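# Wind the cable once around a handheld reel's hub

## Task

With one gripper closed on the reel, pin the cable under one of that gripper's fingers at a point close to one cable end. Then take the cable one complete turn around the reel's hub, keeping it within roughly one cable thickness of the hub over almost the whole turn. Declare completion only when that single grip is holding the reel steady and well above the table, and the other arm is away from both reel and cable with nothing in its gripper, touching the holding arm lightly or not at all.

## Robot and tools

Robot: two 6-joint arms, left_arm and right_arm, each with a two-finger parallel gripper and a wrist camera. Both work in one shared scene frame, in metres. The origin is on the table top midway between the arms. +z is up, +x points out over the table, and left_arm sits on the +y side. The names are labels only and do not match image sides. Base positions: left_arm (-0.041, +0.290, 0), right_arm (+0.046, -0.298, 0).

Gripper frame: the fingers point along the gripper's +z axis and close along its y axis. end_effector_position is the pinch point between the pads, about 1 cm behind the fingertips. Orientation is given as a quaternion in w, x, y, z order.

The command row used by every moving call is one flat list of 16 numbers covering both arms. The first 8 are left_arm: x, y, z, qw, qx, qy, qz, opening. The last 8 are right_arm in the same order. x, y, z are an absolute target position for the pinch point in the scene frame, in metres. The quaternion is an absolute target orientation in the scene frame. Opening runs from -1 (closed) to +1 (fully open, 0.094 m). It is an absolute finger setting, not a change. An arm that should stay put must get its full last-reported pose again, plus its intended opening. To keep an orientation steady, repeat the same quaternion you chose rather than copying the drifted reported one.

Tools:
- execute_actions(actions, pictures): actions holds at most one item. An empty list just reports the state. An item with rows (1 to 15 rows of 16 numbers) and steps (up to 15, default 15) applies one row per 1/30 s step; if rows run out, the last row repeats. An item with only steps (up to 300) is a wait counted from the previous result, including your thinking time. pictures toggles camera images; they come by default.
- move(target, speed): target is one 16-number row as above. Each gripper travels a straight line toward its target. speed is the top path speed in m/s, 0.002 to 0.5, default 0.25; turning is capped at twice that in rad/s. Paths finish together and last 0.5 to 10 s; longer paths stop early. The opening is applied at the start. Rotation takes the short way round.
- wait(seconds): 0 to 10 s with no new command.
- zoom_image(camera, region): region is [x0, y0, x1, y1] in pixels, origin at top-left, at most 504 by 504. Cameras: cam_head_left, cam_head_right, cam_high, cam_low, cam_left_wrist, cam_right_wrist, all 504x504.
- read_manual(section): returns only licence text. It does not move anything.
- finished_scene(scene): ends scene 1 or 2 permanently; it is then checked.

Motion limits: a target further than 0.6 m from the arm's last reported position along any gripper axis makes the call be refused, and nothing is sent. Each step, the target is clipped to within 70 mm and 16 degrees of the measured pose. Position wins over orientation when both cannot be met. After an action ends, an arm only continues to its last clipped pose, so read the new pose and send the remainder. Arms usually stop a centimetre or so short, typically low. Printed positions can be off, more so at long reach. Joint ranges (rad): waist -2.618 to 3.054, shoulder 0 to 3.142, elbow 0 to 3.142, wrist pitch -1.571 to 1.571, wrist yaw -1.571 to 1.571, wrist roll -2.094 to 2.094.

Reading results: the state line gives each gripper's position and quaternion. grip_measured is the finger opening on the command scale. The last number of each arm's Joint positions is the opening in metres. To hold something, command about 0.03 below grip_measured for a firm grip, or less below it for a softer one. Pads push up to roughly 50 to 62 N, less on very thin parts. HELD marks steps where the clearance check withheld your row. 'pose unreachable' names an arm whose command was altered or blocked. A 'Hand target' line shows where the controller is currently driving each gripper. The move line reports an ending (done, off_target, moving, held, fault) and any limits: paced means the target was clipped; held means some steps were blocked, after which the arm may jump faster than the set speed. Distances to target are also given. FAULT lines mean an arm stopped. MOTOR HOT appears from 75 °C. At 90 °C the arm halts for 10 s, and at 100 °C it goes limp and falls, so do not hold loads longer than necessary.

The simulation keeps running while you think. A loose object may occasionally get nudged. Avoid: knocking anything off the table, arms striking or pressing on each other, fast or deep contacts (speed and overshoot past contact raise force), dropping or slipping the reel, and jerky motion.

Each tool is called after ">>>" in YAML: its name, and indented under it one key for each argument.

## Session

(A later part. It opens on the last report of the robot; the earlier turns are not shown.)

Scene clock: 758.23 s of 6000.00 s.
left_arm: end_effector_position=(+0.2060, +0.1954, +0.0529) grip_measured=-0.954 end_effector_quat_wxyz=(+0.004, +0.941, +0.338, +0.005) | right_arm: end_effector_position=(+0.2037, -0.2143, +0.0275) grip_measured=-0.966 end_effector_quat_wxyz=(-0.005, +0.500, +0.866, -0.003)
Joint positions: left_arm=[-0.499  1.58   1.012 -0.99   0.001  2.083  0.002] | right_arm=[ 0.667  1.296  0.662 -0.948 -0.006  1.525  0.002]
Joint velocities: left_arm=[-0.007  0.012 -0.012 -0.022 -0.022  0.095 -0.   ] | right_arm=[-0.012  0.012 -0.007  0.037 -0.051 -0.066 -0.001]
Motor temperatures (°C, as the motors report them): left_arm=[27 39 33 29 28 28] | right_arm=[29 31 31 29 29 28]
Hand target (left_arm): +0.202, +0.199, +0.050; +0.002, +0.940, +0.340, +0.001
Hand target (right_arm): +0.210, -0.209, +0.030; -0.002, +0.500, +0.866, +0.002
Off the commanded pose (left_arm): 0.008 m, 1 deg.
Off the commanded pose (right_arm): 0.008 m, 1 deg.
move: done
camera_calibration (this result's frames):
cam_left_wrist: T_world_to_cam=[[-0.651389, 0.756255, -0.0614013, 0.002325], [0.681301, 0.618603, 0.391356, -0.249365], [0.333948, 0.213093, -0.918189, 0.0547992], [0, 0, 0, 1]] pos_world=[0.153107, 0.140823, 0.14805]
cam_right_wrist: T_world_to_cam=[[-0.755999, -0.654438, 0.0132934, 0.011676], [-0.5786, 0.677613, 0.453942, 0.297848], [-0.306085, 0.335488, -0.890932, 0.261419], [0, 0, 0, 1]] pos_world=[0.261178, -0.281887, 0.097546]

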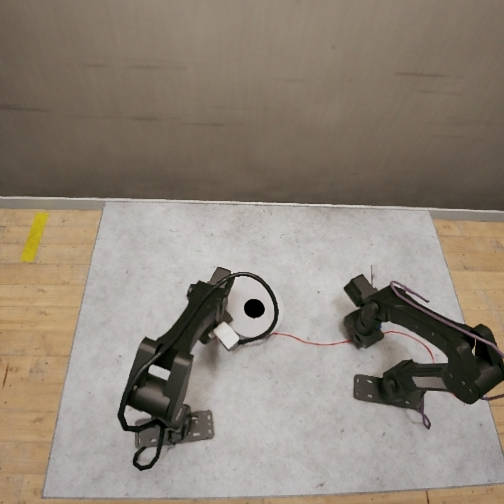

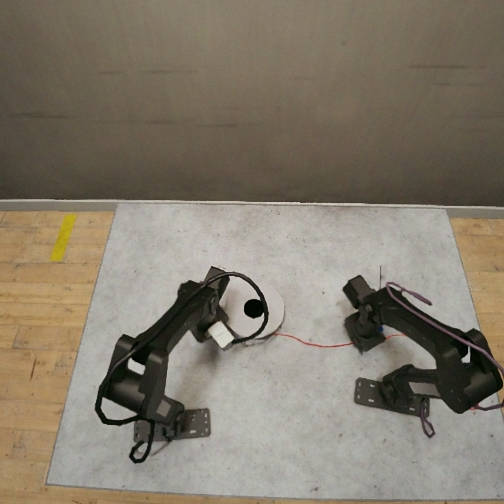

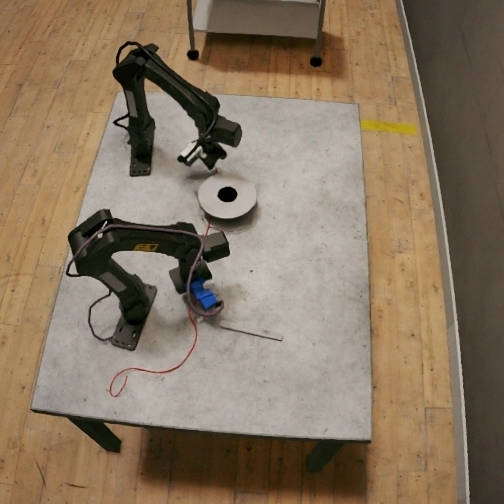

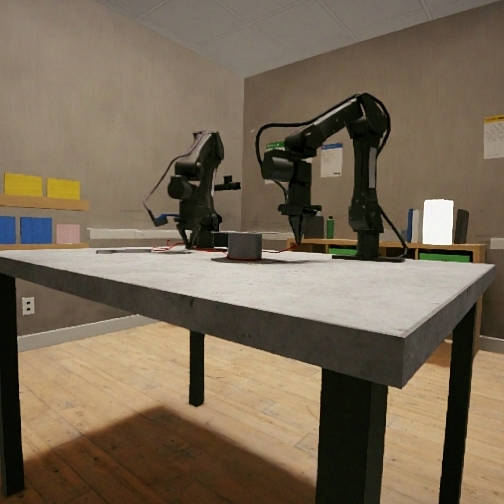

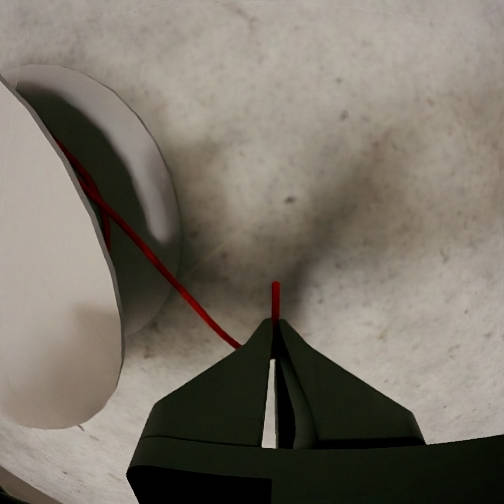

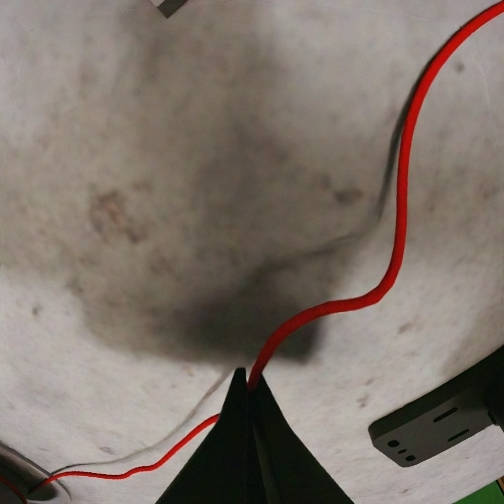

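>>> move:
  target: [0.235,0.2,0.075,0,0.92,0.39,0,-0.98,0.21,-0.215,0.03,0,0.5,0.866,0,-0.99]
  speed: 0.06

>>> move:
  target: [0.235,0.2,0.075,0,0.92,0.39,0,-0.6,0.21,-0.215,0.03,0,0.5,0.866,0,-0.99]

>>> move:
  target: [0.22,0.26,0.14,0,0.707,0.707,0,-0.6,0.21,-0.215,0.03,0,0.5,0.866,0,-0.99]
  speed: 0.15

>>> zoom_image:
  camera: "cam_low"
  region: [170,200,330,290]

Scene clock: 769.17 s of 6000.00 s.
left_arm: end_effector_position=(+0.2310, +0.1972, +0.0707) grip_measured=-0.954 end_effector_quat_wxyz=(+0.003, +0.924, +0.382, +0.002) | right_arm: end_effector_position=(+0.2038, -0.2143, +0.0275) grip_measured=-0.966 end_effector_quat_wxyz=(-0.005, +0.498, +0.867, -0.003)
Joint positions: left_arm=[-0.462  1.651  1.16  -1.073  0.001  2.027  0.002] | right_arm=[ 0.667  1.296  0.662 -0.948 -0.006  1.519  0.002]
Joint velocities: left_arm=[-0.007  0.002 -0.007 -0.037  0.051 -0.037 -0.   ] | right_arm=[-0.007  0.002  0.002  0.007  0.007 -0.066  0.001]
Motor temperatures (°C, as the motors report them): left_arm=[27 37 33 29 28 28] | right_arm=[29 31 32 29 29 28]
Hand target (left_arm): +0.235, +0.200, +0.075; +0.000, +0.921, +0.390, +0.000
Hand target (right_arm): +0.210, -0.215, +0.030; +0.000, +0.500, +0.866, -0.000
Off the commanded pose (left_arm): 0.006 m, 1 deg.
Off the commanded pose (right_arm): 0.007 m, 1 deg.
After step 180, 3.53 s passed at rest.
move: done
camera_calibration (this result's frames):
cam_left_wrist: T_world_to_cam=[[-0.719456, 0.692235, -0.0565026, 0.0463655], [0.622806, 0.67902, 0.388645, -0.272708], [0.3074, 0.244423, -0.919653, 0.0624274], [0, 0, 0, 1]] pos_world=[0.184012, 0.137819, 0.166018]
cam_right_wrist: T_world_to_cam=[[-0.752498, -0.658469, 0.0128788, 0.0102023], [-0.582364, 0.674403, 0.453909, 0.297948], [-0.30757, 0.334065, -0.890955, 0.261428], [0, 0, 0, 1]] pos_world=[0.261599, -0.281553, 0.0975481]

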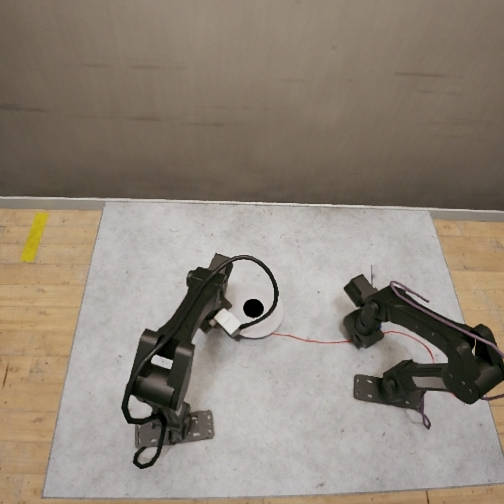

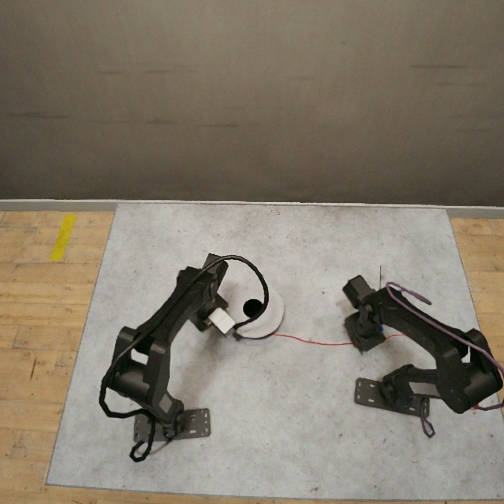

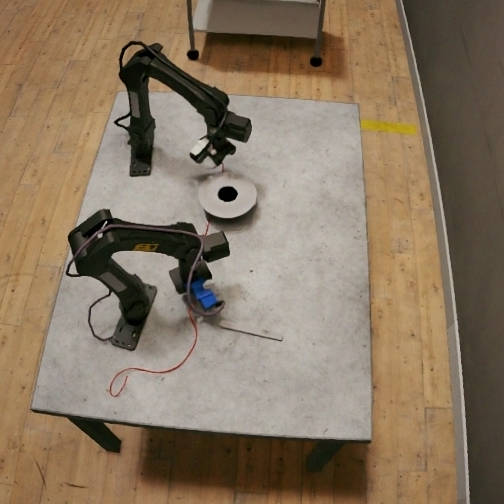

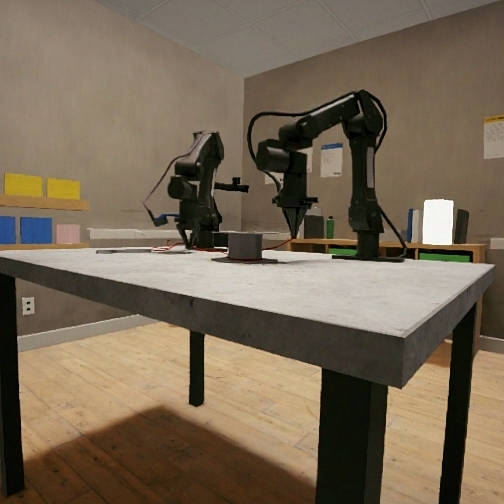

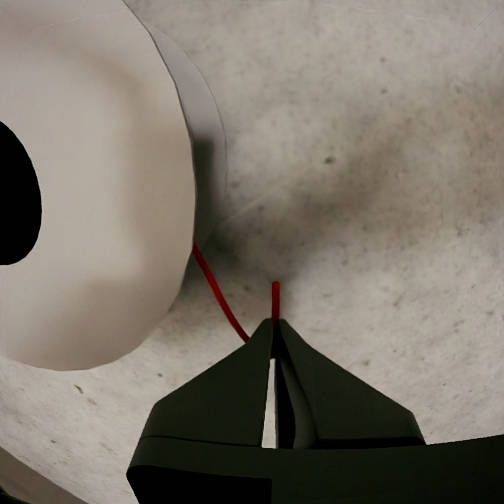

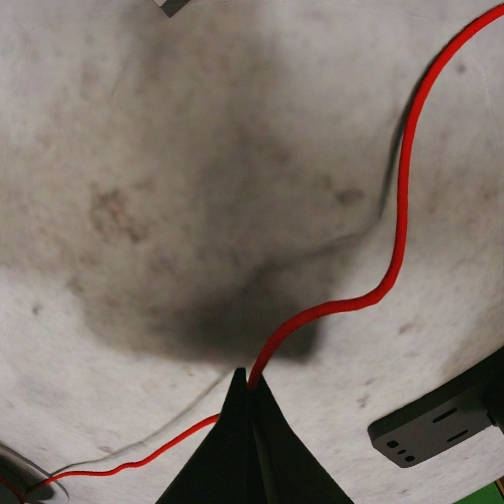

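Scene clock: 769.87 s of 6000.00 s.
left_arm: end_effector_position=(+0.2301, +0.1975, +0.0707) grip_measured=-0.603 end_effector_quat_wxyz=(+0.001, +0.924, +0.382, +0.001) | right_arm: end_effector_position=(+0.2038, -0.2143, +0.0275) grip_measured=-0.966 end_effector_quat_wxyz=(-0.005, +0.497, +0.868, -0.003)
Joint positions: left_arm=[-0.462  1.651  1.16  -1.077  0.001  2.026  0.019] | right_arm=[ 0.667  1.296  0.662 -0.948 -0.006  1.519  0.002]
Joint velocities: left_arm=[ 0.017 -0.002 -0.007 -0.007  0.037  0.007 -0.001] | right_arm=[ 0.002  0.002  0.012 -0.007  0.022 -0.11   0.   ]
Motor temperatures (°C, as the motors report them): left_arm=[27 37 33 29 28 28] | right_arm=[29 31 32 29 29 28]
Hand target (left_arm): +0.235, +0.200, +0.075; +0.000, +0.921, +0.390, +0.000
Hand target (right_arm): +0.210, -0.215, +0.030; +0.000, +0.500, +0.866, -0.000
Off the commanded pose (left_arm): 0.007 m, 1 deg.
Off the commanded pose (right_arm): 0.007 m, 1 deg.
move: done
camera_calibration (this result's frames):
cam_left_wrist: T_world_to_cam=[[-0.719937, 0.692035, -0.0527014, 0.0453016], [0.624086, 0.678727, 0.387099, -0.27245], [0.303656, 0.245797, -0.920531, 0.0632956], [0, 0, 0, 1]] pos_world=[0.183427, 0.138011, 0.166118]
cam_right_wrist: T_world_to_cam=[[-0.752246, -0.658756, 0.0128756, 0.0100897], [-0.582621, 0.674179, 0.453912, 0.297952], [-0.307698, 0.333952, -0.890954, 0.261429], [0, 0, 0, 1]] pos_world=[0.261624, -0.281531, 0.0975478]

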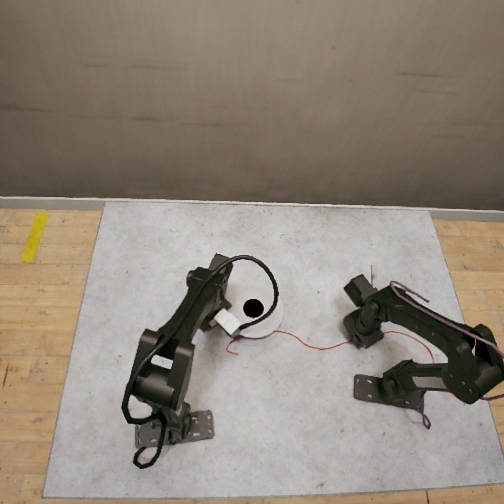

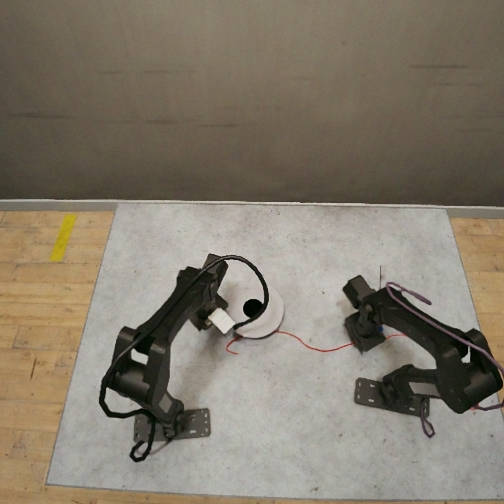

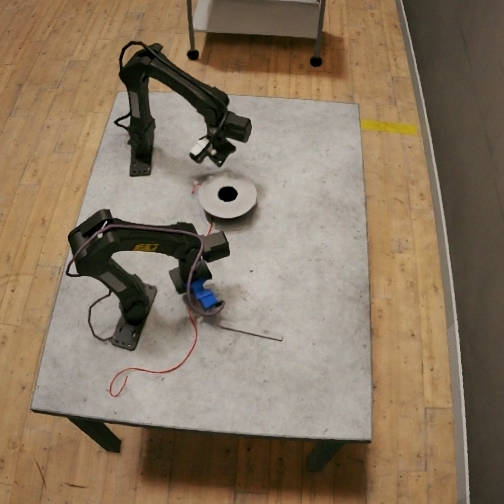

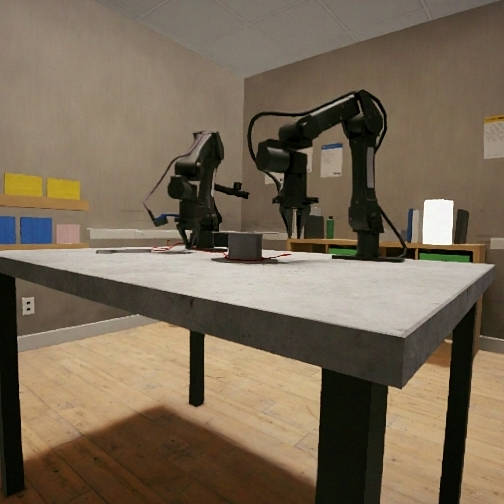

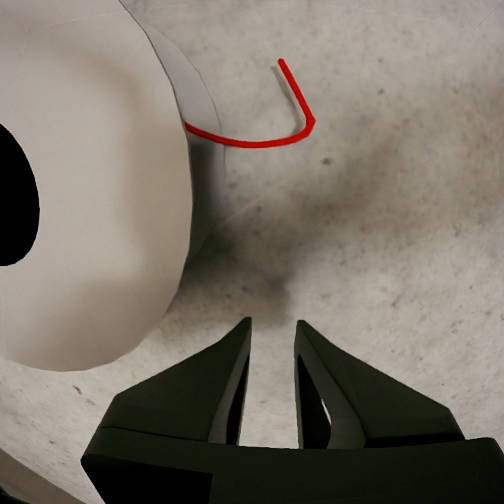

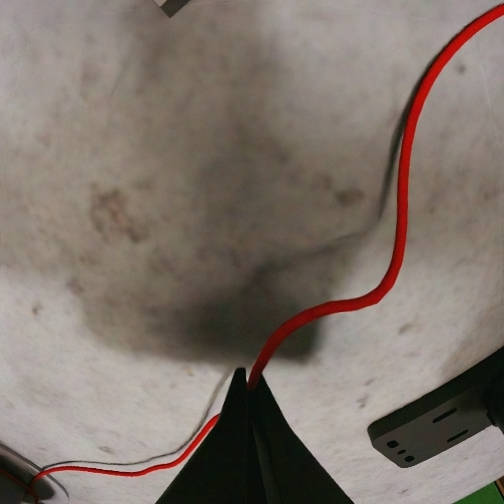

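Scene clock: 772.93 s of 6000.00 s.
left_arm: end_effector_position=(+0.2181, +0.2584, +0.1263) grip_measured=-0.603 end_effector_quat_wxyz=(-0.013, +0.713, +0.701, -0.011) | right_arm: end_effector_position=(+0.2038, -0.2143, +0.0275) grip_measured=-0.966 end_effector_quat_wxyz=(-0.005, +0.497, +0.868, -0.003)
Joint positions: left_arm=[-0.254  1.56   1.288 -1.333  0.001  1.463  0.019] | right_arm=[ 0.667  1.296  0.662 -0.948 -0.006  1.519  0.002]
Joint velocities: left_arm=[-0.002  0.012  0.002 -0.022 -0.022  0.007 -0.001] | right_arm=[-0.007  0.002 -0.002 -0.022 -0.022 -0.037  0.   ]
Motor temperatures (°C, as the motors report them): left_arm=[27 37 33 29 28 28] | right_arm=[29 31 31 29 29 28]
Hand target (left_arm): +0.221, +0.261, +0.140; +0.001, +0.707, +0.707, +0.001
Hand target (right_arm): +0.210, -0.215, +0.030; +0.000, +0.500, +0.866, -0.000
Off the commanded pose (left_arm): 0.014 m, 2 deg.
Off the commanded pose (right_arm): 0.007 m, 1 deg.
move: off_target (left_arm)
camera_calibration (this result's frames):
cam_left_wrist: T_world_to_cam=[[-0.999856, -0.00486173, -0.0162559, 0.234028], [-0.0108238, 0.920572, 0.390423, -0.252311], [0.0130666, 0.390542, -0.920492, 0.12915], [0, 0, 0, 1]] pos_world=[0.229576, 0.18297, 0.221194]
cam_right_wrist: T_world_to_cam=[[-0.751995, -0.659043, 0.0128725, 0.00997704], [-0.582878, 0.673954, 0.453915, 0.297956], [-0.307825, 0.333839, -0.890952, 0.261431], [0, 0, 0, 1]] pos_world=[0.26165, -0.281509, 0.0975475]

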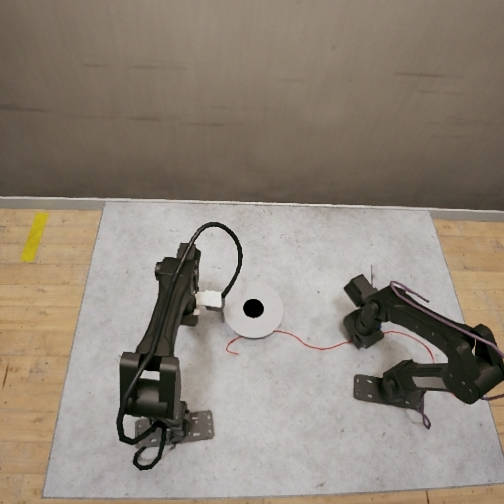

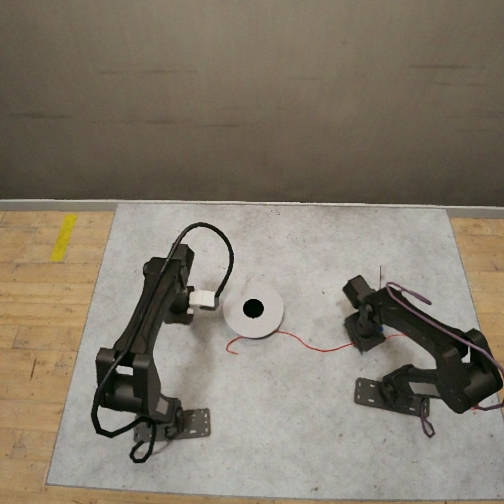

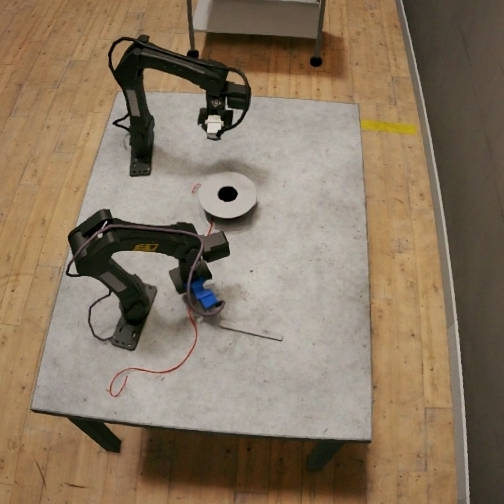

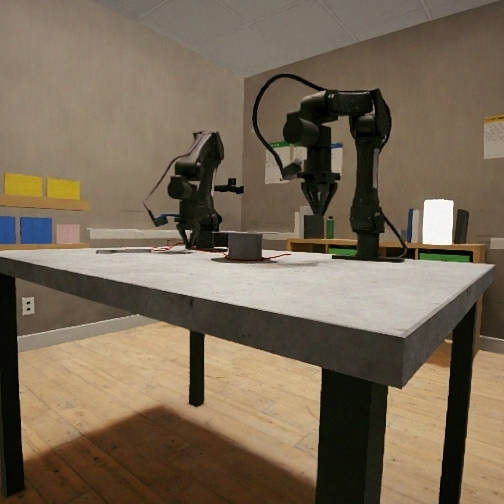

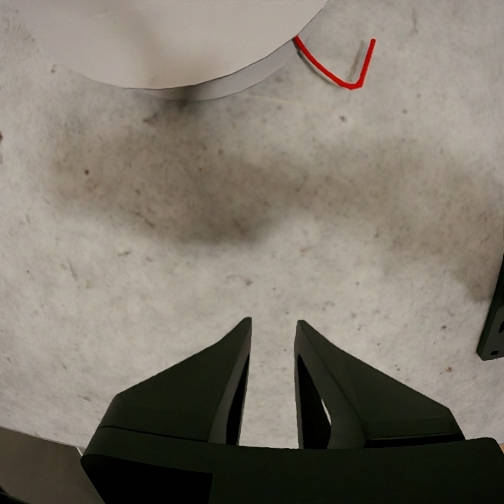

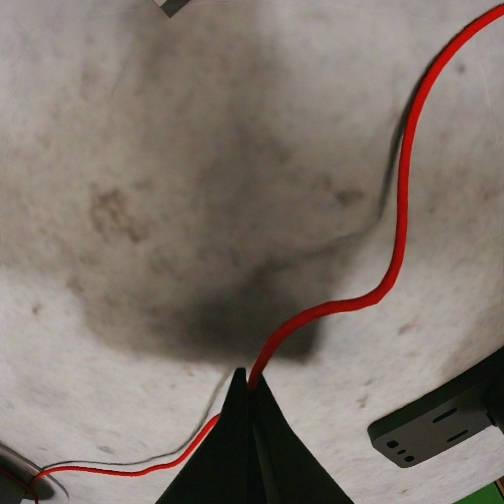

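Region (170, 200, 330, 290) of cam_low's 504x504 image, scaled by 3.150, with more detail than that image has; it fills the top 284 rows of this view, and the rest is white.

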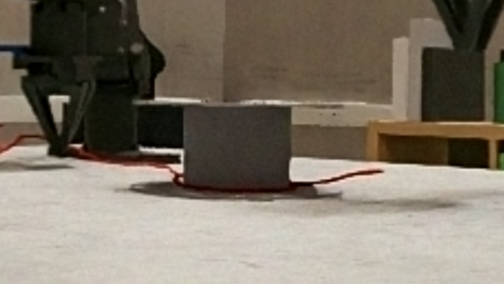

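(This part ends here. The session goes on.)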